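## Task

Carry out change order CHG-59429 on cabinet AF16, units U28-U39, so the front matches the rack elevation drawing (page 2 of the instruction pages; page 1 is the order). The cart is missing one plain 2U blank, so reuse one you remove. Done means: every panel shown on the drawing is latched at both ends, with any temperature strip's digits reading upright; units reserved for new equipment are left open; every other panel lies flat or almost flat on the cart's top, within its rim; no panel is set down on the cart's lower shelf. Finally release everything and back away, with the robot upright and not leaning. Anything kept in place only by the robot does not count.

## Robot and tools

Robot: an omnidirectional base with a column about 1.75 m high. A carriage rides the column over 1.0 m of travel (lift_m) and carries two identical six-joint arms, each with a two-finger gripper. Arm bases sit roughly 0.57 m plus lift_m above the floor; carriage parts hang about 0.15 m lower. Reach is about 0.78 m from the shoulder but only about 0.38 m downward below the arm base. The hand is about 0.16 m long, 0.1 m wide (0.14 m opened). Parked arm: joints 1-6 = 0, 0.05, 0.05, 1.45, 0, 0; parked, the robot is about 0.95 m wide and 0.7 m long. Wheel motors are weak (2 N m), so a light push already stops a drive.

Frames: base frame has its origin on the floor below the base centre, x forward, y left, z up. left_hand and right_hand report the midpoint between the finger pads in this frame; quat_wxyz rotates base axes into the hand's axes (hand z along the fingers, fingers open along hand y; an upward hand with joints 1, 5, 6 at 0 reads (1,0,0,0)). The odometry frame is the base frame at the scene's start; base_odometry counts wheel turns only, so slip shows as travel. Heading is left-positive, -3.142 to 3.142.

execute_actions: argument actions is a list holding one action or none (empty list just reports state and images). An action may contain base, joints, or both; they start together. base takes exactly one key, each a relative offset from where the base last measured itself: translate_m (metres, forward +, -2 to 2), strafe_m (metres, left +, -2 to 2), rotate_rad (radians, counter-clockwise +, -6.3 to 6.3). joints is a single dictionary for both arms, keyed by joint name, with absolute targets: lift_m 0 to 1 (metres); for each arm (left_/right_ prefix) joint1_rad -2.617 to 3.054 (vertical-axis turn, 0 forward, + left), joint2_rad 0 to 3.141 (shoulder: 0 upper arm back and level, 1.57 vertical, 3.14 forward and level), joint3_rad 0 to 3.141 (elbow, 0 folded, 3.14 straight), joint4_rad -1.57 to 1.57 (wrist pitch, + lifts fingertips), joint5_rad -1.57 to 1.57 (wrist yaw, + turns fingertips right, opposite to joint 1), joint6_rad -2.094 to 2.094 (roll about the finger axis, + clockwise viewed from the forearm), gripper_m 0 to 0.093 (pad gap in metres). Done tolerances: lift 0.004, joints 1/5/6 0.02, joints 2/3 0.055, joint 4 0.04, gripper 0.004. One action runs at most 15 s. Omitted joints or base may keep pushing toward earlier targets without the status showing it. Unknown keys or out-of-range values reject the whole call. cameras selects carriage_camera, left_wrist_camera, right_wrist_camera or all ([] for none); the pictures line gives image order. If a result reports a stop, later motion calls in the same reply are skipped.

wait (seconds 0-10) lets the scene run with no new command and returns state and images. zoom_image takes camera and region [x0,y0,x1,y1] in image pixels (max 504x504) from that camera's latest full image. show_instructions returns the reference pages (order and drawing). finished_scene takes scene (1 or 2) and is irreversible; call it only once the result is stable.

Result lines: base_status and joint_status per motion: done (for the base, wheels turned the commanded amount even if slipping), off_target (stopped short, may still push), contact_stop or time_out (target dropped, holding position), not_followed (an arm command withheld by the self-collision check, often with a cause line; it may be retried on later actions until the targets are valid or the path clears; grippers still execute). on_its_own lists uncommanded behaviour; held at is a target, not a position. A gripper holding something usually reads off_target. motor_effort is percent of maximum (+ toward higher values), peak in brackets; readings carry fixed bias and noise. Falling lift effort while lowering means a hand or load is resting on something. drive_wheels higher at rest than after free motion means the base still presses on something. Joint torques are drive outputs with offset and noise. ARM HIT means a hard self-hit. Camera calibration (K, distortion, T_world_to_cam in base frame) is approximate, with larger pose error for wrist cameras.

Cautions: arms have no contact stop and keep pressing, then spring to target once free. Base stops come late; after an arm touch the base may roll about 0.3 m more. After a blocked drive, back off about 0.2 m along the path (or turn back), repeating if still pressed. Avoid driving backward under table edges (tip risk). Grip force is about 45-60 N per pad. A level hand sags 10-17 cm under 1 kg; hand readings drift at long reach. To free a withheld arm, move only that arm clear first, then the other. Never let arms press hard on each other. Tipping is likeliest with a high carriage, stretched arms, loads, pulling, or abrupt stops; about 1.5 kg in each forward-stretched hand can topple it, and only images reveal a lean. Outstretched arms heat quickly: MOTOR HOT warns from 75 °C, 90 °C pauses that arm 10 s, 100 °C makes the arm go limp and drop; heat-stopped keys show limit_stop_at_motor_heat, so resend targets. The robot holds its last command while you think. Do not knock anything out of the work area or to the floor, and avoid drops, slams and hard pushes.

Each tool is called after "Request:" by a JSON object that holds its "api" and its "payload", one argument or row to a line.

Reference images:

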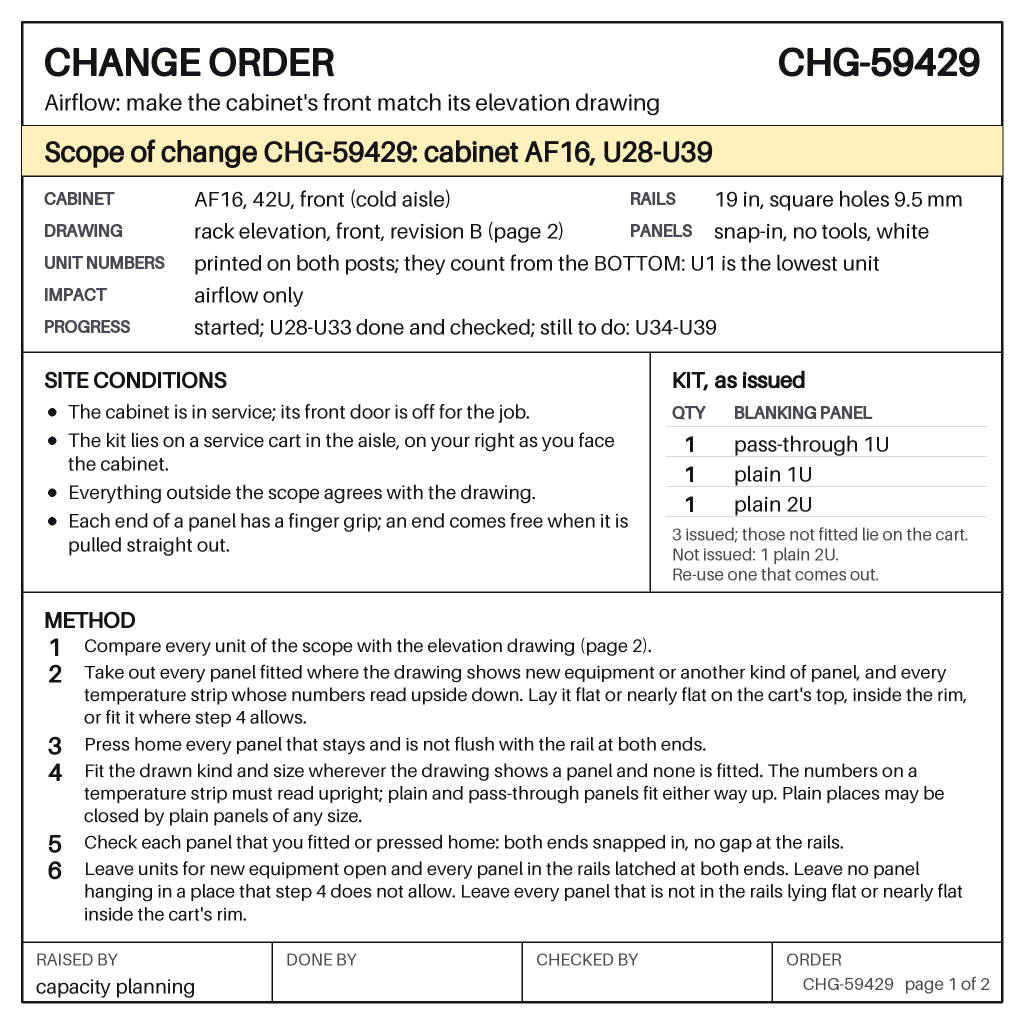

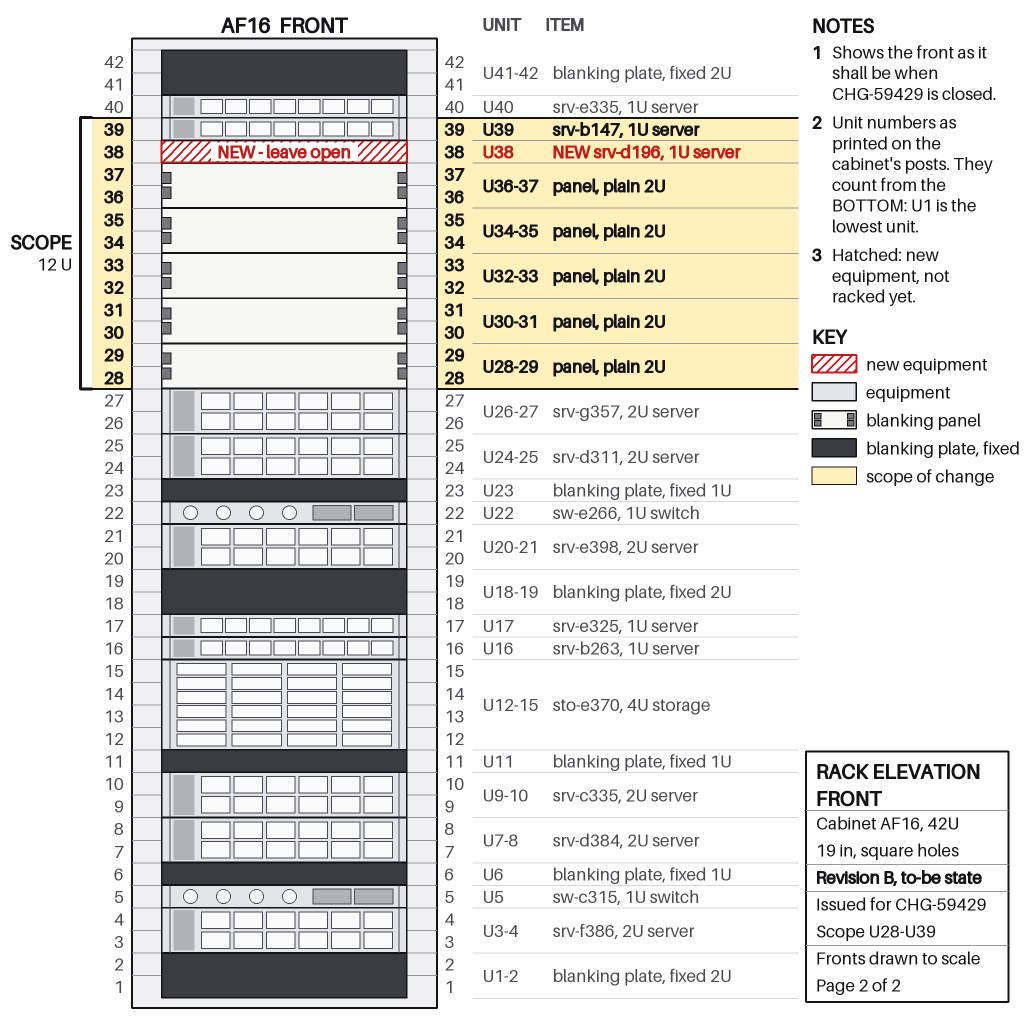

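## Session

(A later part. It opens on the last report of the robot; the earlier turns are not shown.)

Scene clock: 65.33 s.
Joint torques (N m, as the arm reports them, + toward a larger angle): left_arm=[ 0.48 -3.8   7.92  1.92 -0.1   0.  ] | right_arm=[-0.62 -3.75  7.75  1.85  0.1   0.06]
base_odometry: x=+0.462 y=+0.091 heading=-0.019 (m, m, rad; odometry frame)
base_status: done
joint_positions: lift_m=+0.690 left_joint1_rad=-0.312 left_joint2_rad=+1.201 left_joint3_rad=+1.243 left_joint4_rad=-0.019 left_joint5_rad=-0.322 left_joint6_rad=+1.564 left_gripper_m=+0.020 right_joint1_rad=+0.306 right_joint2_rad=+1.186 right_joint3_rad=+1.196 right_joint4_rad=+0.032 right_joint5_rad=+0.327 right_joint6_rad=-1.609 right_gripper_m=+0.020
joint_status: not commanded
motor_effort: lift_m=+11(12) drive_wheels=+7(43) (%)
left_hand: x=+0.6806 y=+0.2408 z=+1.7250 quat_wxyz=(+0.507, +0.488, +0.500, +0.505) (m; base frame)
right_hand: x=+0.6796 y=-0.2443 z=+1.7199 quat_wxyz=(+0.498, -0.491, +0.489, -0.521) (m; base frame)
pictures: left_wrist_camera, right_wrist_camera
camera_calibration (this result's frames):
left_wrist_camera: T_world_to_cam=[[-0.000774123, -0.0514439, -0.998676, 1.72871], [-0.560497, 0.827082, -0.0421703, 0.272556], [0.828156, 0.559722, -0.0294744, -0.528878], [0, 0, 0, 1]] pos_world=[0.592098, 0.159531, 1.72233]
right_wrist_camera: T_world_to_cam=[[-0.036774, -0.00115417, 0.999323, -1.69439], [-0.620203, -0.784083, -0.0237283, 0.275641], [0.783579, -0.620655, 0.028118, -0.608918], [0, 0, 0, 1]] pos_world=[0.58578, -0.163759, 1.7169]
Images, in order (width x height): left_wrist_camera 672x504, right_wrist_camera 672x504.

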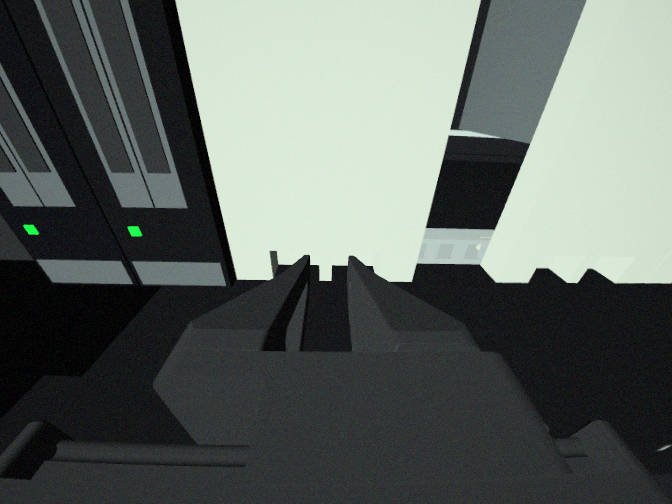

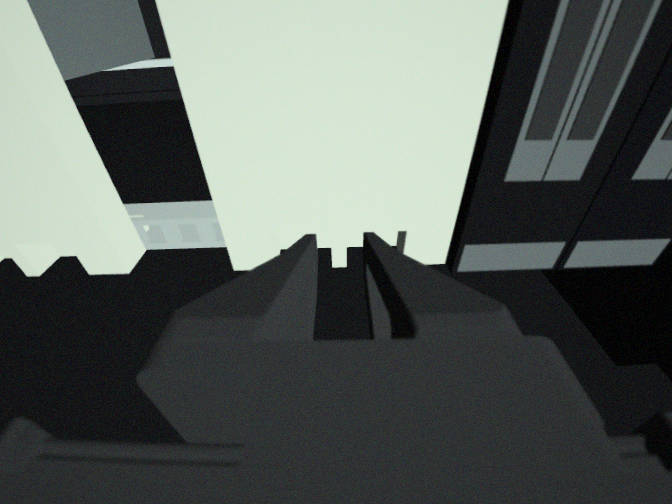

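Request:
{"api": "execute_actions", "payload": {
  "actions": [
    {"base":{"translate_m":0.007}}
  ],
  "cameras": ["left_wrist_camera","right_wrist_camera"]
}}

Scene clock: 67.80 s.
Joint torques (N m, as the arm reports them, + toward a larger angle): left_arm=[ 0.55 -3.22  7.87  2.01 -0.1   0.01] | right_arm=[-0.46 -3.5   7.69  1.87  0.06  0.07]
base_odometry: x=+0.469 y=+0.091 heading=-0.019 (m, m, rad; odometry frame)
base_status: done
joint_positions: lift_m=+0.690 left_joint1_rad=-0.312 left_joint2_rad=+1.194 left_joint3_rad=+1.243 left_joint4_rad=-0.026 left_joint5_rad=-0.320 left_joint6_rad=+1.564 left_gripper_m=+0.020 right_joint1_rad=+0.306 right_joint2_rad=+1.184 right_joint3_rad=+1.196 right_joint4_rad=+0.027 right_joint5_rad=+0.335 right_joint6_rad=-1.609 right_gripper_m=+0.020
joint_status: not commanded
motor_effort: lift_m=+12(11) drive_wheels=+8(43) (%)
left_hand: x=+0.6785 y=+0.2410 z=+1.7258 quat_wxyz=(+0.507, +0.489, +0.500, +0.504) (m; base frame)
right_hand: x=+0.6790 y=-0.2462 z=+1.7195 quat_wxyz=(+0.495, -0.490, +0.492, -0.523) (m; base frame)
pictures: left_wrist_camera, right_wrist_camera
camera_calibration (this result's frames):
left_wrist_camera: T_world_to_cam=[[-0.0016055, -0.0507837, -0.998708, 1.73], [-0.55864, 0.828385, -0.0412248, 0.268057], [0.829409, 0.557852, -0.0296998, -0.527236], [0, 0, 0, 1]] pos_world=[0.589819, 0.159921, 1.72315]
right_wrist_camera: T_world_to_cam=[[-0.0341266, 0.0000319704, 0.999418, -1.69576], [-0.627124, -0.778625, -0.0213892, 0.275786], [0.778171, -0.627489, 0.0265919, -0.604973], [0, 0, 0, 1]] pos_world=[0.585854, -0.164826, 1.71676]
Images, in order (width x height): left_wrist_camera 672x504, right_wrist_camera 672x504.

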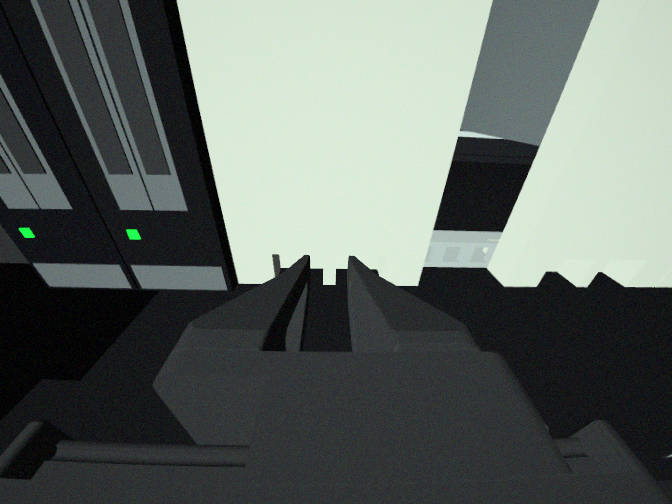

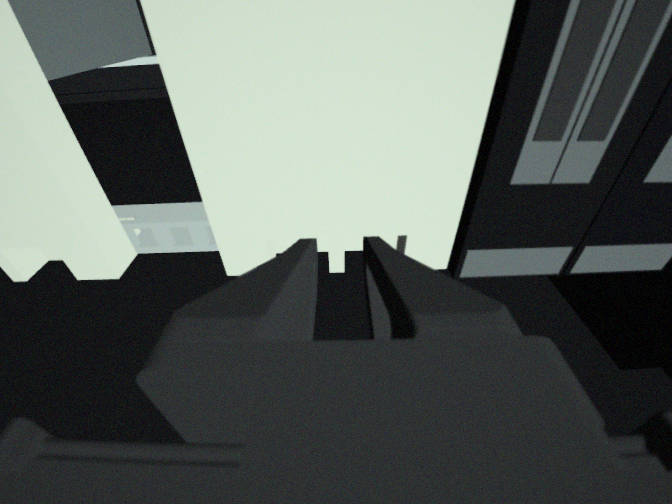

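Request:
{"api": "execute_actions", "payload": {
  "actions": [
    {"joints":{"left_joint1_rad":-0.328,"left_gripper_m":0.012,"right_gripper_m":0.012}}
  ],
  "cameras": []
}}

Request:
{"api": "execute_actions", "payload": {
  "actions": [
    {"joints":{"left_gripper_m":0.0,"right_gripper_m":0.0}}
  ],
  "cameras": ["left_wrist_camera","right_wrist_camera"]
}}

Scene clock: 70.67 s.
Joint torques (N m, as the arm reports them, + toward a larger angle): left_arm=[-0.63 -3.24  7.86  2.01 -0.07  0.  ] | right_arm=[-0.31 -3.56  7.57  2.01  0.05  0.06]
base_odometry: x=+0.469 y=+0.091 heading=-0.019 (m, m, rad; odometry frame)
base_status: not commanded
joint_positions: lift_m=+0.690 left_joint1_rad=-0.320 left_joint2_rad=+1.194 left_joint3_rad=+1.243 left_joint4_rad=-0.026 left_joint5_rad=-0.325 left_joint6_rad=+1.564 left_gripper_m=+0.012 right_joint1_rad=+0.306 right_joint2_rad=+1.184 right_joint3_rad=+1.196 right_joint4_rad=+0.015 right_joint5_rad=+0.335 right_joint6_rad=-1.609 right_gripper_m=+0.012
joint_status: all done
motor_effort: lift_m=+12(11) drive_wheels=+9(8) (%)
left_hand: x=+0.6779 y=+0.2387 z=+1.7259 quat_wxyz=(+0.508, +0.490, +0.499, +0.503) (m; base frame)
right_hand: x=+0.6791 y=-0.2462 z=+1.7167 quat_wxyz=(+0.491, -0.494, +0.494, -0.521) (m; base frame)
pictures: none
No camera images: the call's "cameras" was empty. Leave "cameras" out to get every camera's image.

Scene clock: 71.10 s.
Joint torques (N m, as the arm reports them, + toward a larger angle): left_arm=[-0.64 -3.21  7.88  1.99 -0.07  0.01] | right_arm=[-0.47 -3.57  7.6   1.94  0.05  0.05]
base_odometry: x=+0.469 y=+0.091 heading=-0.019 (m, m, rad; odometry frame)
base_status: not commanded
joint_positions: lift_m=+0.690 left_joint1_rad=-0.320 left_joint2_rad=+1.194 left_joint3_rad=+1.243 left_joint4_rad=-0.025 left_joint5_rad=-0.325 left_joint6_rad=+1.564 left_gripper_m=+0.005 right_joint1_rad=+0.306 right_joint2_rad=+1.184 right_joint3_rad=+1.196 right_joint4_rad=+0.023 right_joint5_rad=+0.335 right_joint6_rad=-1.609 right_gripper_m=+0.005
joint_status: left_gripper_m off_target (ended at +0.005, target +0.000); right_gripper_m off_target (ended at +0.005, target +0.000)
motor_effort: lift_m=+11(13) drive_wheels=+9(9) (%)
left_hand: x=+0.6779 y=+0.2388 z=+1.7262 quat_wxyz=(+0.508, +0.489, +0.499, +0.503) (m; base frame)
right_hand: x=+0.6791 y=-0.2462 z=+1.7185 quat_wxyz=(+0.494, -0.491, +0.492, -0.522) (m; base frame)
pictures: left_wrist_camera, right_wrist_camera
camera_calibration (this result's frames):
left_wrist_camera: T_world_to_cam=[[-0.000330394, -0.0513674, -0.99868, 1.72946], [-0.556366, 0.82985, -0.0424995, 0.269872], [0.830937, 0.555617, -0.0288532, -0.527497], [0, 0, 0, 1]] pos_world=[0.589036, 0.157972, 1.72343]
right_wrist_camera: T_world_to_cam=[[-0.0297746, 0.00102716, 0.999556, -1.69762], [-0.6272, -0.778653, -0.0178827, 0.269815], [0.778289, -0.627454, 0.0238283, -0.600289], [0, 0, 0, 1]] pos_world=[0.58588, -0.164818, 1.716]
Images, in order (width x height): left_wrist_camera 672x504, right_wrist_camera 672x504.

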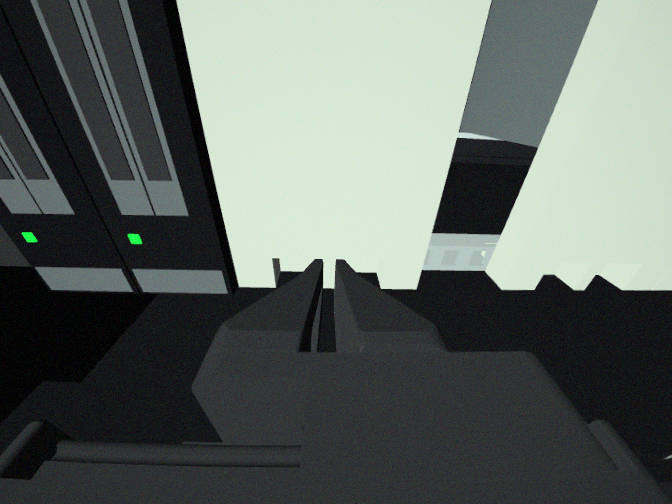

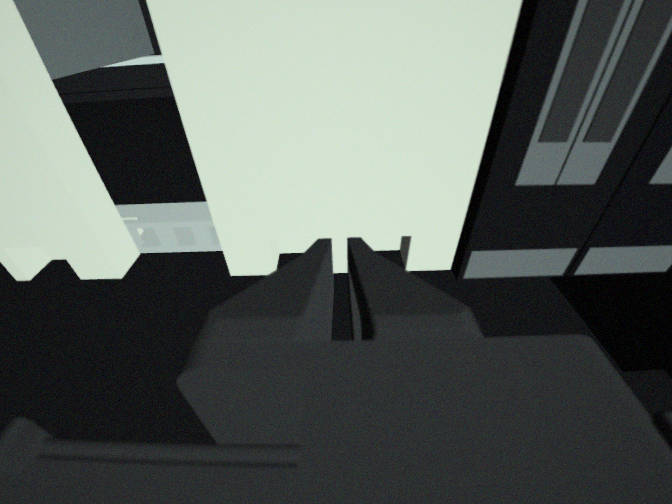

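Request:
{"api": "execute_actions", "payload": {
  "actions": [
    {"base":{"translate_m":-0.03}}
  ]
}}

Scene clock: 73.80 s.
Joint torques (N m, as the arm reports them, + toward a larger angle): left_arm=[-0.69 -4.71  7.92  1.97  0.04  0.02] | right_arm=[-0.17 -5.88  7.66  1.86  0.12 -0.03]
base_odometry: x=+0.439 y=+0.091 heading=-0.019 (m, m, rad; odometry frame)
base_status: done
joint_positions: lift_m=+0.690 left_joint1_rad=-0.320 left_joint2_rad=+1.212 left_joint3_rad=+1.243 left_joint4_rad=-0.021 left_joint5_rad=-0.334 left_joint6_rad=+1.564 left_gripper_m=+0.005 right_joint1_rad=+0.298 right_joint2_rad=+1.209 right_joint3_rad=+1.196 right_joint4_rad=+0.026 right_joint5_rad=+0.330 right_joint6_rad=-1.603 right_gripper_m=+0.005
joint_status: not commanded
motor_effort: lift_m=+11(12) drive_wheels=-4(55) (%)
left_hand: x=+0.6834 y=+0.2387 z=+1.7201 quat_wxyz=(+0.501, +0.492, +0.504, +0.504) (m; base frame)
right_hand: x=+0.6868 y=-0.2461 z=+1.7098 quat_wxyz=(+0.488, -0.496, +0.498, -0.518) (m; base frame)
pictures: carriage_camera, left_wrist_camera, right_wrist_camera
camera_calibration (this result's frames):
carriage_camera: T_world_to_cam=[[-0.00697402, -0.999829, -0.0171229, 0.0284881], [-0.287929, 0.018406, -0.957475, 1.67941], [0.957626, -0.00174726, -0.288008, 0.317794], [0, 0, 0, 1]] pos_world=[0.179421, -0.00187265, 1.70001]
left_wrist_camera: T_world_to_cam=[[-0.0136769, -0.0466426, -0.998818, 1.73162], [-0.564451, 0.824892, -0.0307915, 0.259333], [0.825353, 0.563363, -0.0376094, -0.515095], [0, 0, 0, 1]] pos_world=[0.5952, 0.157031, 1.71818]
right_wrist_camera: T_world_to_cam=[[-0.00959272, 0.00182301, 0.999952, -1.70307], [-0.629107, -0.777305, -0.00461804, 0.253574], [0.777259, -0.629122, 0.00860333, -0.579748], [0, 0, 0, 1]] pos_world=[0.593802, -0.164523, 1.70915]
Images, in order (width x height): carriage_camera 672x504, left_wrist_camera 672x504, right_wrist_camera 672x504.

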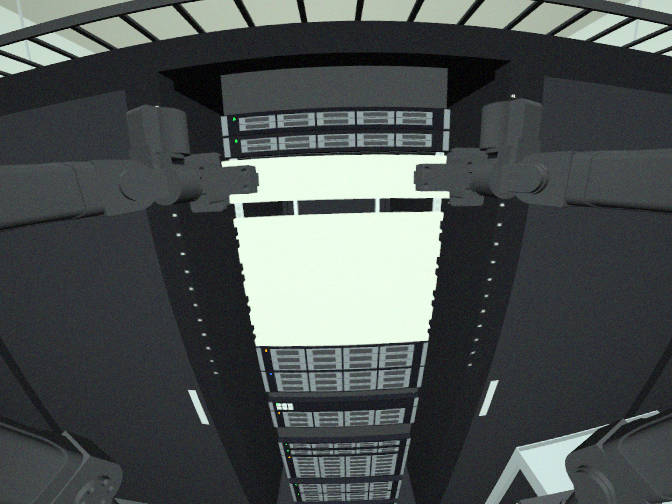

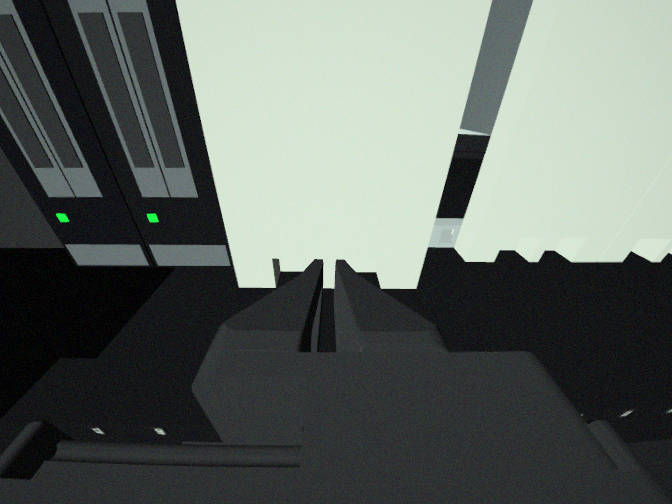

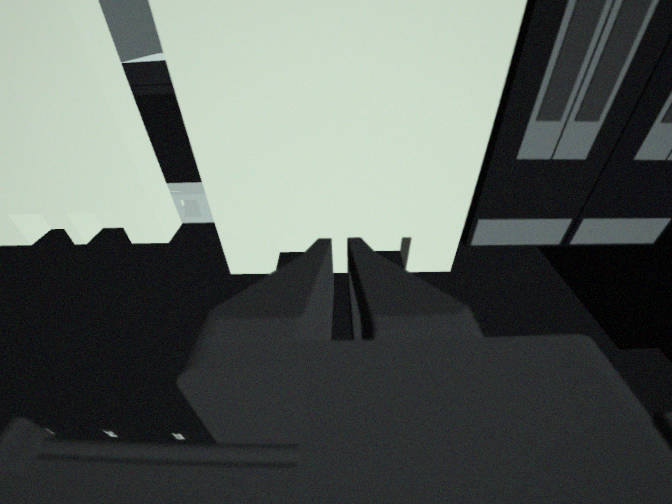

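Request:
{"api": "execute_actions", "payload": {
  "actions": [
    {"joints":{"lift_m":0.654,"left_joint4_rad":-0.025}}
  ]
}}

Scene clock: 77.27 s.
Joint torques (N m, as the arm reports them, + toward a larger angle): left_arm=[-0.68 -4.68  7.91  1.98  0.03  0.01] | right_arm=[ 0.11 -5.71  7.73  1.95  0.11 -0.03]
base_odometry: x=+0.439 y=+0.091 heading=-0.019 (m, m, rad; odometry frame)
base_status: not commanded
joint_positions: lift_m=+0.654 left_joint1_rad=-0.320 left_joint2_rad=+1.212 left_joint3_rad=+1.243 left_joint4_rad=-0.038 left_joint5_rad=-0.335 left_joint6_rad=+1.564 left_gripper_m=+0.005 right_joint1_rad=+0.298 right_joint2_rad=+1.209 right_joint3_rad=+1.196 right_joint4_rad=+0.019 right_joint5_rad=+0.329 right_joint6_rad=-1.602 right_gripper_m=+0.005
joint_status: all done
motor_effort: lift_m=+10(12) drive_wheels=-1(3) (%)
left_hand: x=+0.6834 y=+0.2388 z=+1.6802 quat_wxyz=(+0.496, +0.497, +0.506, +0.501) (m; base frame)
right_hand: x=+0.6868 y=-0.2460 z=+1.6723 quat_wxyz=(+0.486, -0.498, +0.499, -0.517) (m; base frame)
pictures: carriage_camera, left_wrist_camera, right_wrist_camera
camera_calibration (this result's frames):
carriage_camera: T_world_to_cam=[[-0.00697402, -0.999829, -0.0171229, 0.0278724], [-0.287929, 0.018406, -0.957475, 1.64498], [0.957626, -0.00174726, -0.288008, 0.307438], [0, 0, 0, 1]] pos_world=[0.179421, -0.00187265, 1.66405]
left_wrist_camera: T_world_to_cam=[[-0.0295423, -0.0414006, -0.998706, 1.70115], [-0.565779, 0.824372, -0.0174377, 0.23654], [0.824027, 0.564532, -0.0477775, -0.498999], [0, 0, 0, 1]] pos_world=[0.595274, 0.157133, 1.67923]
right_wrist_camera: T_world_to_cam=[[-0.00342164, 0.00296656, 0.99999, -1.6696], [-0.628522, -0.777792, 0.000156794, 0.245012], [0.777784, -0.628515, 0.00452587, -0.572747], [0, 0, 0, 1]] pos_world=[0.593756, -0.164459, 1.67214]
Images, in order (width x height): carriage_camera 672x504, left_wrist_camera 672x504, right_wrist_camera 672x504.

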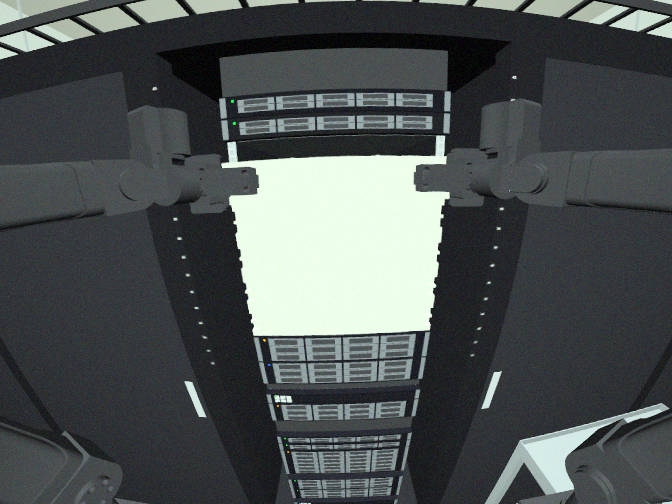

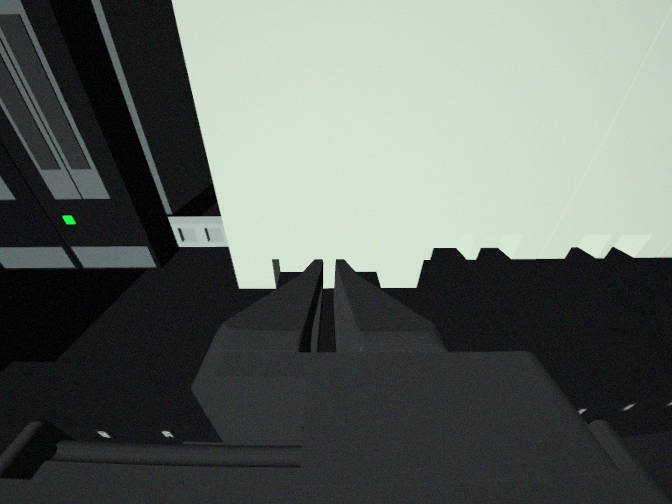

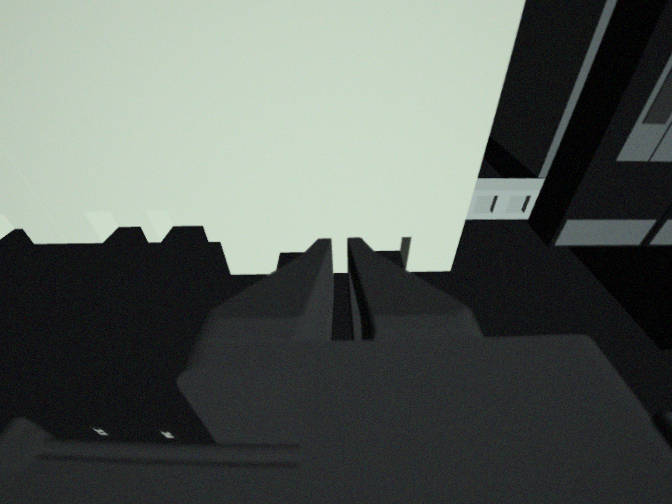

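Request:
{"api": "execute_actions", "payload": {
  "actions": [
    {"joints":{"lift_m":0.657}}
  ],
  "cameras": []
}}

Request:
{"api": "execute_actions", "payload": {
  "actions": [
    {"base":{"translate_m":0.014}}
  ],
  "cameras": ["left_wrist_camera","right_wrist_camera"]
}}

Scene clock: 79.47 s.
Joint torques (N m, as the arm reports them, + toward a larger angle): left_arm=[-0.67 -4.67  8.    1.98  0.03  0.02] | right_arm=[ 0.11 -5.74  7.64  2.01  0.13 -0.06]
base_odometry: x=+0.439 y=+0.091 heading=-0.019 (m, m, rad; odometry frame)
base_status: not commanded
joint_positions: lift_m=+0.657 left_joint1_rad=-0.320 left_joint2_rad=+1.212 left_joint3_rad=+1.243 left_joint4_rad=-0.038 left_joint5_rad=-0.335 left_joint6_rad=+1.564 left_gripper_m=+0.005 right_joint1_rad=+0.298 right_joint2_rad=+1.209 right_joint3_rad=+1.196 right_joint4_rad=+0.015 right_joint5_rad=+0.329 right_joint6_rad=-1.602 right_gripper_m=+0.005
joint_status: all done
motor_effort: lift_m=+18(18) drive_wheels=-1(1) (%)
left_hand: x=+0.6834 y=+0.2388 z=+1.6824 quat_wxyz=(+0.496, +0.496, +0.507, +0.501) (m; base frame)
right_hand: x=+0.6869 y=-0.2460 z=+1.6734 quat_wxyz=(+0.485, -0.499, +0.499, -0.516) (m; base frame)
pictures: none
No camera images: the call's "cameras" was empty. Leave "cameras" out to get every camera's image.

Scene clock: 80.30 s.
Joint torques (N m, as the arm reports them, + toward a larger angle): left_arm=[-0.69 -4.74  7.9   1.98  0.04  0.01] | right_arm=[ 0.08 -5.26  7.69  2.07  0.12 -0.02]
base_odometry: x=+0.453 y=+0.091 heading=-0.019 (m, m, rad; odometry frame)
base_status: done
joint_positions: lift_m=+0.657 left_joint1_rad=-0.320 left_joint2_rad=+1.212 left_joint3_rad=+1.243 left_joint4_rad=-0.037 left_joint5_rad=-0.336 left_joint6_rad=+1.564 left_gripper_m=+0.005 right_joint1_rad=+0.298 right_joint2_rad=+1.203 right_joint3_rad=+1.196 right_joint4_rad=+0.013 right_joint5_rad=+0.327 right_joint6_rad=-1.602 right_gripper_m=+0.005
joint_status: not commanded
motor_effort: lift_m=+19(17) drive_wheels=-1(40) (%)
left_hand: x=+0.6834 y=+0.2388 z=+1.6826 quat_wxyz=(+0.496, +0.496, +0.507, +0.501) (m; base frame)
right_hand: x=+0.6853 y=-0.2460 z=+1.6751 quat_wxyz=(+0.487, -0.499, +0.498, -0.516) (m; base frame)
pictures: left_wrist_camera, right_wrist_camera
camera_calibration (this result's frames):
left_wrist_camera: T_world_to_cam=[[-0.0284277, -0.0425287, -0.998691, 1.70304], [-0.566077, 0.824134, -0.0189819, 0.239444], [0.823862, 0.564796, -0.0475028, -0.499259], [0, 0, 0, 1]] pos_world=[0.595278, 0.157074, 1.68164]
right_wrist_camera: T_world_to_cam=[[-0.00271401, 0.00281413, 0.999992, -1.67291], [-0.626738, -0.77923, 0.000491879, 0.241893], [0.779225, -0.626732, 0.00387856, -0.571001], [0, 0, 0, 1]] pos_world=[0.592002, -0.164667, 1.67499]
Images, in order (width x height): left_wrist_camera 672x504, right_wrist_camera 672x504.

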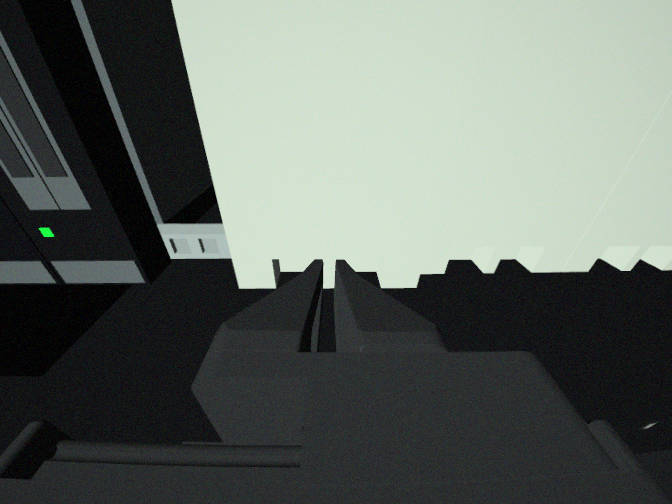

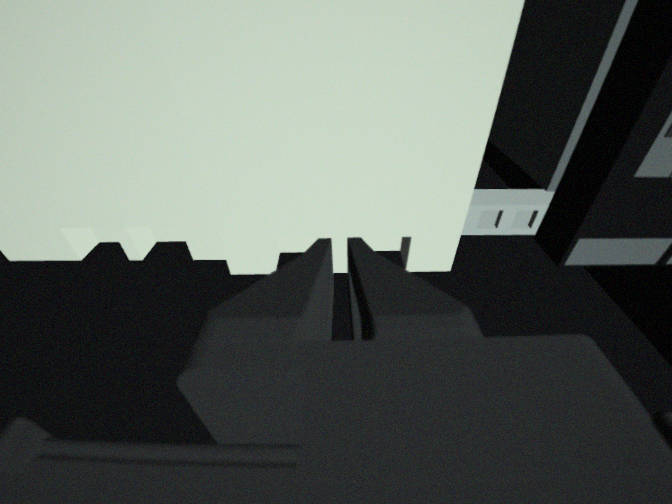

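Request:
{"api": "execute_actions", "payload": {
  "actions": [
    {"base":{"translate_m":0.008},"joints":{"lift_m":0.653}}
  ],
  "cameras": ["left_wrist_camera","right_wrist_camera"]
}}

Scene clock: 82.77 s.
Joint torques (N m, as the arm reports them, + toward a larger angle): left_arm=[-0.39 -3.49  7.89  2.1   0.05  0.01] | right_arm=[ 0.02 -4.9   7.72  1.97  0.16 -0.03]
base_odometry: x=+0.461 y=+0.091 heading=-0.019 (m, m, rad; odometry frame)
base_status: done
joint_positions: lift_m=+0.653 left_joint1_rad=-0.324 left_joint2_rad=+1.196 left_joint3_rad=+1.243 left_joint4_rad=-0.051 left_joint5_rad=-0.336 left_joint6_rad=+1.564 left_gripper_m=+0.005 right_joint1_rad=+0.298 right_joint2_rad=+1.200 right_joint3_rad=+1.196 right_joint4_rad=+0.019 right_joint5_rad=+0.324 right_joint6_rad=-1.602 right_gripper_m=+0.005
joint_status: all done
motor_effort: lift_m=+12(11) drive_wheels=-1(44) (%)
left_hand: x=+0.6785 y=+0.2390 z=+1.6821 quat_wxyz=(+0.497, +0.496, +0.505, +0.501) (m; base frame)
right_hand: x=+0.6843 y=-0.2458 z=+1.6746 quat_wxyz=(+0.490, -0.497, +0.496, -0.517) (m; base frame)
pictures: left_wrist_camera, right_wrist_camera
camera_calibration (this result's frames):
left_wrist_camera: T_world_to_cam=[[-0.0271287, -0.0429153, -0.99871, 1.70162], [-0.563216, 0.826063, -0.0201974, 0.236222], [0.825864, 0.561942, -0.0465806, -0.497618], [0, 0, 0, 1]] pos_world=[0.590172, 0.157523, 1.68102]
right_wrist_camera: T_world_to_cam=[[-0.0114788, 0.000132587, 0.999934, -1.66701], [-0.624329, -0.78113, -0.00706344, 0.251961], [0.781077, -0.624369, 0.00904921, -0.579428], [0, 0, 0, 1]] pos_world=[0.590749, -0.164741, 1.67392]
Images, in order (width x height): left_wrist_camera 672x504, right_wrist_camera 672x504.

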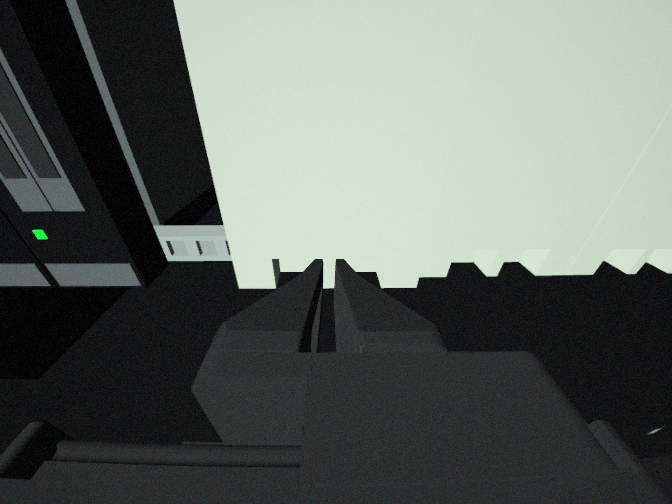

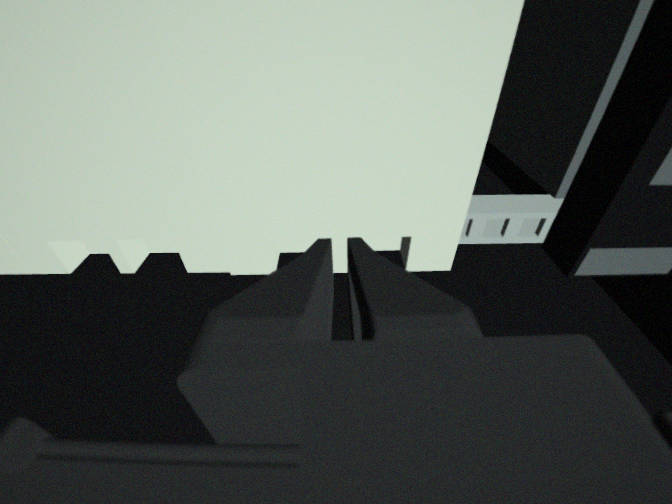

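Request:
{"api": "execute_actions", "payload": {
  "actions": [
    {"base":{"translate_m":0.005},"joints":{"left_joint2_rad":1.26,"right_joint2_rad":1.23,"left_joint4_rad":-0.01}}
  ],
  "cameras": ["left_wrist_camera","right_wrist_camera"]
}}

Scene clock: 85.43 s.
Joint torques (N m, as the arm reports them, + toward a larger angle): left_arm=[-0.11 -0.2   7.92  2.06  0.16  0.02] | right_arm=[-0.01 -2.21  7.72  2.12  0.07 -0.03]
base_odometry: x=+0.466 y=+0.091 heading=-0.019 (m, m, rad; odometry frame)
base_status: done
joint_positions: lift_m=+0.653 left_joint1_rad=-0.328 left_joint2_rad=+1.211 left_joint3_rad=+1.243 left_joint4_rad=-0.031 left_joint5_rad=-0.348 left_joint6_rad=+1.564 left_gripper_m=+0.005 right_joint1_rad=+0.299 right_joint2_rad=+1.196 right_joint3_rad=+1.196 right_joint4_rad=+0.007 right_joint5_rad=+0.330 right_joint6_rad=-1.602 right_gripper_m=+0.005
joint_status: all done
motor_effort: lift_m=+12(12) drive_wheels=+15(42) (%)
left_hand: x=+0.6825 y=+0.2379 z=+1.6812 quat_wxyz=(+0.497, +0.493, +0.507, +0.504) (m; base frame)
right_hand: x=+0.6831 y=-0.2468 z=+1.6732 quat_wxyz=(+0.486, -0.498, +0.499, -0.516) (m; base frame)
pictures: left_wrist_camera, right_wrist_camera
camera_calibration (this result's frames):
left_wrist_camera: T_world_to_cam=[[-0.0217186, -0.044802, -0.99876, 1.69763], [-0.569702, 0.821487, -0.0244614, 0.252006], [0.821564, 0.568464, -0.0433654, -0.504392], [0, 0, 0, 1]] pos_world=[0.594829, 0.155766, 1.67982]
right_wrist_camera: T_world_to_cam=[[-0.0034312, 0.0025778, 0.999991, -1.67057], [-0.62852, -0.777793, -0.000151588, 0.2425], [0.777786, -0.628515, 0.00428896, -0.569981], [0, 0, 0, 1]] pos_world=[0.590007, -0.165321, 1.67304]
Images, in order (width x height): left_wrist_camera 672x504, right_wrist_camera 672x504.

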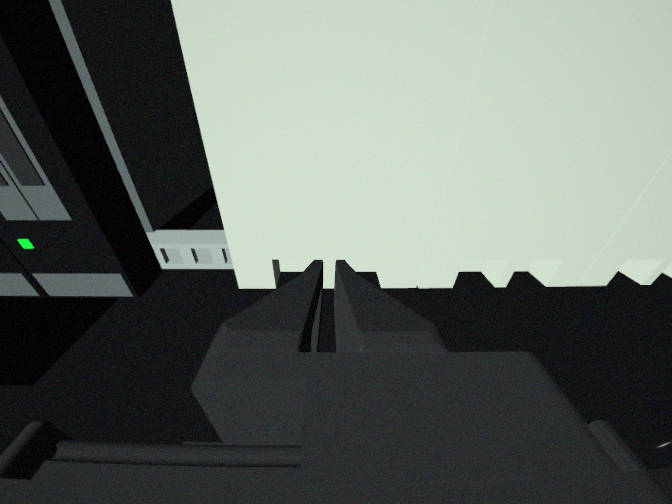

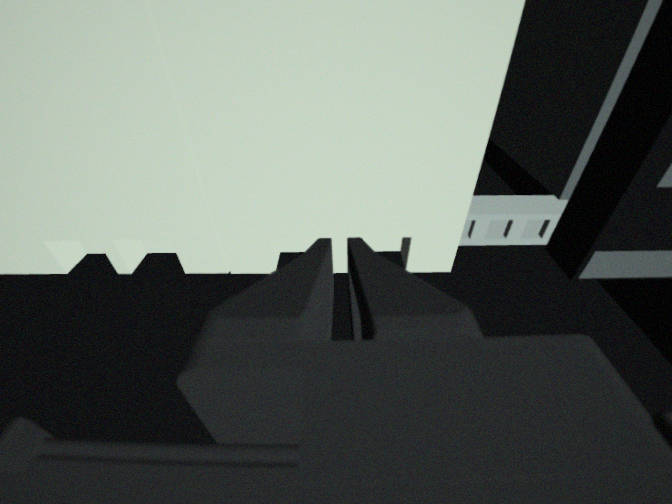

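Looks flush. Loosen grip while pressing a bit more to seat it squarely.

Request:
{"api": "execute_actions", "payload": {
  "actions": [
    {"joints":{"left_joint2_rad":1.27,"right_joint2_rad":1.26,"left_gripper_m":0.012,"right_gripper_m":0.012}}
  ],
  "cameras": []
}}

Request:
{"api": "execute_actions", "payload": {
  "actions": [
    {"joints":{"left_joint2_rad":1.205,"right_joint2_rad":1.19,"left_gripper_m":0.02,"right_gripper_m":0.02}}
  ],
  "cameras": []
}}

Request:
{"api": "execute_actions", "payload": {
  "actions": [
    {"base":{"translate_m":-0.06}}
  ]
}}

Scene clock: 88.40 s.
Joint torques (N m, as the arm reports them, + toward a larger angle): left_arm=[-0.04  0.38  7.85  2.15  0.19  0.  ] | right_arm=[-0.13  0.03  7.68  2.07  0.07  0.03]
base_odometry: x=+0.466 y=+0.091 heading=-0.019 (m, m, rad; odometry frame)
base_status: not commanded
joint_positions: lift_m=+0.653 left_joint1_rad=-0.328 left_joint2_rad=+1.212 left_joint3_rad=+1.243 left_joint4_rad=-0.041 left_joint5_rad=-0.350 left_joint6_rad=+1.564 left_gripper_m=+0.012 right_joint1_rad=+0.299 right_joint2_rad=+1.198 right_joint3_rad=+1.196 right_joint4_rad=+0.009 right_joint5_rad=+0.331 right_joint6_rad=-1.607 right_gripper_m=+0.012
joint_status: left_joint2_rad off_target (ended at +1.213, target +1.270); right_joint2_rad off_target (ended at +1.197, target +1.260); the others done
motor_effort: lift_m=+12(11) drive_wheels=+16(16) (%)
left_hand: x=+0.6830 y=+0.2380 z=+1.6782 quat_wxyz=(+0.493, +0.496, +0.509, +0.502) (m; base frame)
right_hand: x=+0.6835 y=-0.2468 z=+1.6732 quat_wxyz=(+0.485, -0.498, +0.498, -0.518) (m; base frame)
pictures: none
No camera images: the call's "cameras" was empty. Leave "cameras" out to get every camera's image.

Scene clock: 89.00 s.
Joint torques (N m, as the arm reports them, + toward a larger angle): left_arm=[-0.05 -3.94  7.91  2.25  0.14  0.02] | right_arm=[ 0.08 -4.96  7.64  2.01  0.11  0.05]
base_odometry: x=+0.466 y=+0.091 heading=-0.019 (m, m, rad; odometry frame)
base_status: not commanded
joint_positions: lift_m=+0.653 left_joint1_rad=-0.328 left_joint2_rad=+1.206 left_joint3_rad=+1.243 left_joint4_rad=-0.050 left_joint5_rad=-0.346 left_joint6_rad=+1.564 left_gripper_m=+0.020 right_joint1_rad=+0.299 right_joint2_rad=+1.192 right_joint3_rad=+1.196 right_joint4_rad=+0.017 right_joint5_rad=+0.329 right_joint6_rad=-1.608 right_gripper_m=+0.020
joint_status: all done
motor_effort: lift_m=+11(11) drive_wheels=+16(18) (%)
left_hand: x=+0.6810 y=+0.2380 z=+1.6786 quat_wxyz=(+0.493, +0.498, +0.508, +0.501) (m; base frame)
right_hand: x=+0.6819 y=-0.2471 z=+1.6771 quat_wxyz=(+0.489, -0.495, +0.495, -0.520) (m; base frame)
pictures: none
No camera images: the call's "cameras" was empty. Leave "cameras" out to get every camera's image.

Scene clock: 90.40 s.
Joint torques (N m, as the arm reports them, + toward a larger angle): left_arm=[-0.04 -3.95  7.85  1.97  0.1   0.02] | right_arm=[ 0.05 -4.98  7.62  1.88  0.1   0.05]
base_odometry: x=+0.406 y=+0.092 heading=-0.019 (m, m, rad; odometry frame)
base_status: done
joint_positions: lift_m=+0.653 left_joint1_rad=-0.328 left_joint2_rad=+1.206 left_joint3_rad=+1.243 left_joint4_rad=-0.023 left_joint5_rad=-0.340 left_joint6_rad=+1.564 left_gripper_m=+0.020 right_joint1_rad=+0.299 right_joint2_rad=+1.192 right_joint3_rad=+1.196 right_joint4_rad=+0.024 right_joint5_rad=+0.329 right_joint6_rad=-1.609 right_gripper_m=+0.020
joint_status: not commanded
motor_effort: lift_m=+12(11) drive_wheels=+12(35) (%)
left_hand: x=+0.6811 y=+0.2371 z=+1.6849 quat_wxyz=(+0.503, +0.491, +0.503, +0.503) (m; base frame)
right_hand: x=+0.6819 y=-0.2471 z=+1.6787 quat_wxyz=(+0.491, -0.493, +0.494, -0.521) (m; base frame)
pictures: carriage_camera, left_wrist_camera, right_wrist_camera
camera_calibration (this result's frames):
carriage_camera: T_world_to_cam=[[-0.00697402, -0.999829, -0.0171229, 0.0278549], [-0.287929, 0.018406, -0.957475, 1.644], [0.957626, -0.00174726, -0.288008, 0.307143], [0, 0, 0, 1]] pos_world=[0.179421, -0.00187265, 1.66303]
left_wrist_camera: T_world_to_cam=[[-0.0101691, -0.0486631, -0.998763, 1.69432], [-0.562752, 0.825905, -0.0345111, 0.263117], [0.826563, 0.561705, -0.035784, -0.517099], [0, 0, 0, 1]] pos_world=[0.592714, 0.155598, 1.6828]
right_wrist_camera: T_world_to_cam=[[-0.023285, 0.00288062, 0.999725, -1.66204], [-0.627885, -0.778208, -0.012382, 0.261561], [0.777958, -0.628001, 0.0199293, -0.595472], [0, 0, 0, 1]] pos_world=[0.588781, -0.16562, 1.67669]
Images, in order (width x height): carriage_camera 672x504, left_wrist_camera 672x504, right_wrist_camera 672x504.

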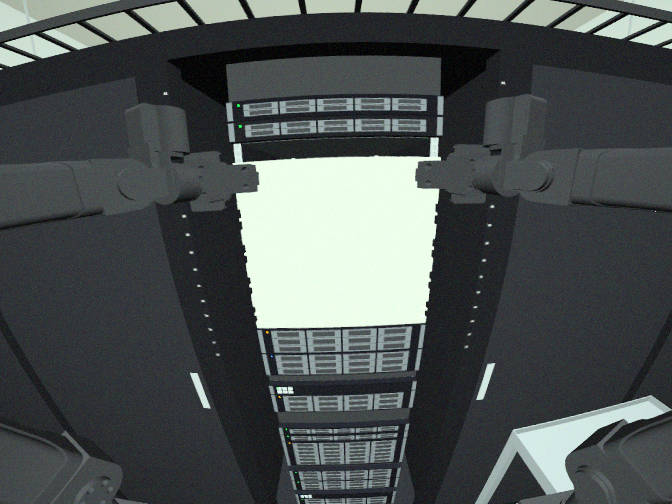

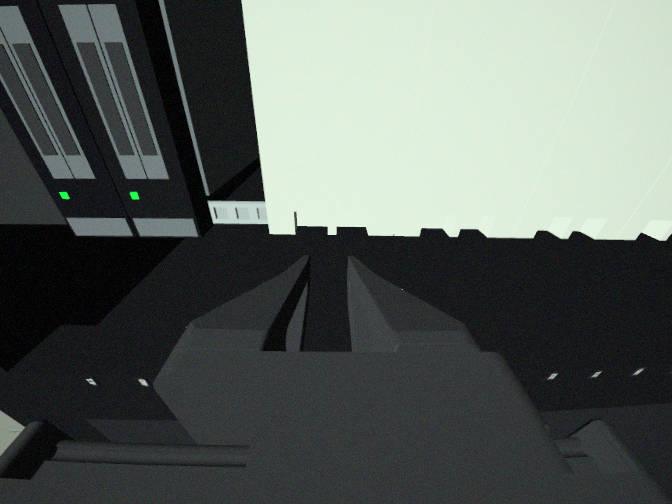

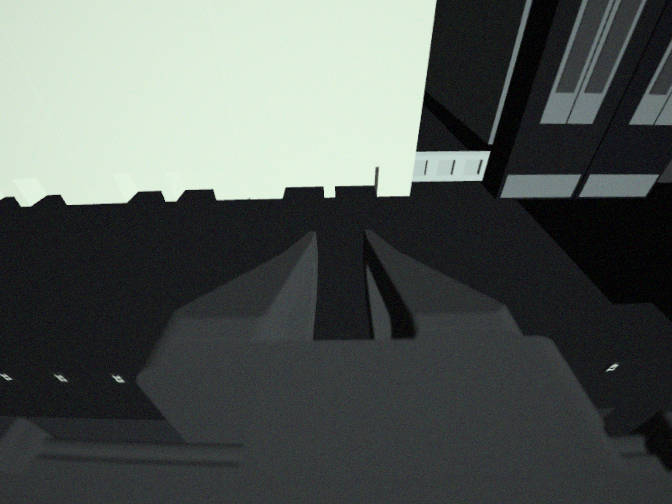

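Flush. Check the lower panels while lowering.

Request:
{"api": "execute_actions", "payload": {
  "actions": [
    {"joints":{"lift_m":0.42}}
  ],
  "cameras": ["left_wrist_camera","right_wrist_camera"]
}}

Scene clock: 93.40 s.
Joint torques (N m, as the arm reports them, + toward a larger angle): left_arm=[-0.12 -3.88  7.88  1.97  0.09  0.01] | right_arm=[-0.04 -5.17  7.69  1.95  0.09  0.06]
base_odometry: x=+0.406 y=+0.092 heading=-0.019 (m, m, rad; odometry frame)
base_status: not commanded
joint_positions: lift_m=+0.420 left_joint1_rad=-0.328 left_joint2_rad=+1.206 left_joint3_rad=+1.243 left_joint4_rad=-0.021 left_joint5_rad=-0.338 left_joint6_rad=+1.564 left_gripper_m=+0.020 right_joint1_rad=+0.299 right_joint2_rad=+1.192 right_joint3_rad=+1.196 right_joint4_rad=+0.024 right_joint5_rad=+0.329 right_joint6_rad=-1.609 right_gripper_m=+0.020
joint_status: all done
motor_effort: lift_m=+12(13) drive_wheels=+12(12) (%)
left_hand: x=+0.6810 y=+0.2367 z=+1.4524 quat_wxyz=(+0.504, +0.490, +0.502, +0.503) (m; base frame)
right_hand: x=+0.6819 y=-0.2471 z=+1.4456 quat_wxyz=(+0.491, -0.493, +0.494, -0.521) (m; base frame)
pictures: left_wrist_camera, right_wrist_camera
camera_calibration (this result's frames):
left_wrist_camera: T_world_to_cam=[[-0.00809269, -0.0489734, -0.998767, 1.4608], [-0.561103, 0.826962, -0.0360027, 0.256155], [0.827706, 0.56012, -0.0341715, -0.527976], [0, 0, 0, 1]] pos_world=[0.59256, 0.15544, 1.45018]
right_wrist_camera: T_world_to_cam=[[-0.0228973, 0.00375558, 0.999731, -1.42908], [-0.627905, -0.778205, -0.0114578, 0.257355], [0.777953, -0.627999, 0.020177, -0.591182], [0, 0, 0, 1]] pos_world=[0.588784, -0.16562, 1.44357]
Images, in order (width x height): left_wrist_camera 672x504, right_wrist_camera 672x504.

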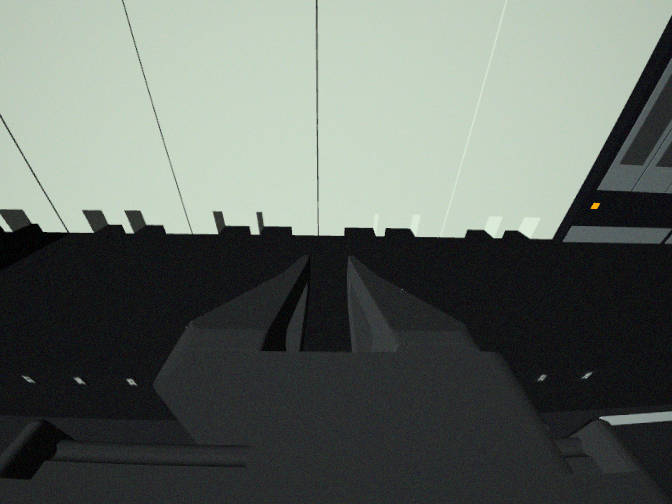

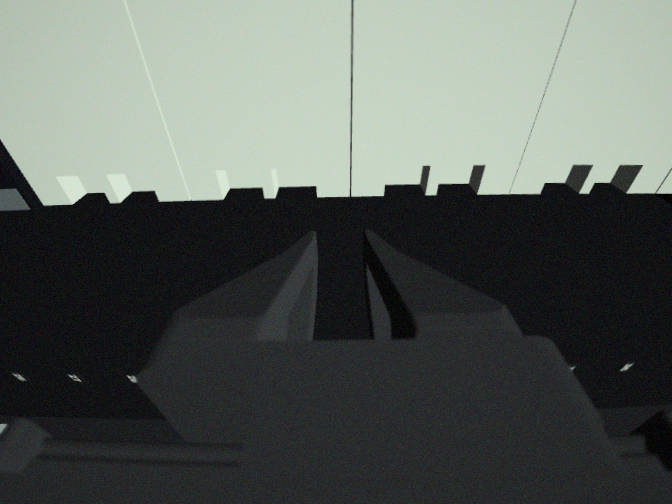

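All flush.

Request:
{"api": "execute_actions", "payload": {
  "actions": [
    {"base":{"translate_m":-0.3},"joints":{"left_joint1_rad":0,"left_joint2_rad":0.3,"left_joint3_rad":0.3,"right_joint1_rad":0,"right_joint2_rad":0.3,"right_joint3_rad":0.3,"left_joint4_rad":0.8,"right_joint4_rad":0.8}}
  ],
  "cameras": ["carriage_camera"]
}}

Request:
{"api": "finished_scene", "payload": {
  "scene": 1
}}

Scene clock: 98.20 s.
Joint torques (N m, as the arm reports them, + toward a larger angle): left_arm=[0.4  1.01 5.32 1.18 0.11 0.03] | right_arm=[-0.47  0.7   5.32  1.15  0.02  0.02]
base_odometry: x=+0.106 y=+0.098 heading=-0.019 (m, m, rad; odometry frame)
base_status: done
joint_positions: lift_m=+0.420 left_joint1_rad=-0.006 left_joint2_rad=+0.314 left_joint3_rad=+0.313 left_joint4_rad=+0.791 left_joint5_rad=-0.333 left_joint6_rad=+1.564 left_gripper_m=+0.020 right_joint1_rad=+0.009 right_joint2_rad=+0.323 right_joint3_rad=+0.317 right_joint4_rad=+0.801 right_joint5_rad=+0.329 right_joint6_rad=-1.609 right_gripper_m=+0.020
joint_status: all done
motor_effort: lift_m=+12(12) drive_wheels=-1(36) (%)
left_hand: x=+0.4602 y=+0.3681 z=+1.4423 quat_wxyz=(+0.605, +0.156, +0.374, +0.686) (m; base frame)
right_hand: x=+0.4609 y=-0.3669 z=+1.4441 quat_wxyz=(+0.592, -0.165, +0.367, -0.698) (m; base frame)
pictures: carriage_camera
camera_calibration (this result's frames):
carriage_camera: T_world_to_cam=[[-0.00697402, -0.999829, -0.0171229, 0.0238652], [-0.287929, 0.018406, -0.957475, 1.42091], [0.957626, -0.00174726, -0.288008, 0.240038], [0, 0, 0, 1]] pos_world=[0.179421, -0.00187265, 1.43003]
Images, in order (width x height): carriage_camera 672x504.

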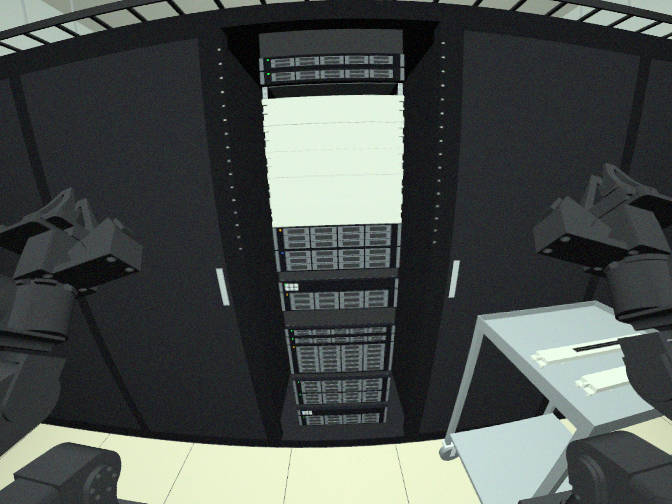

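The scene is finished: the task was done.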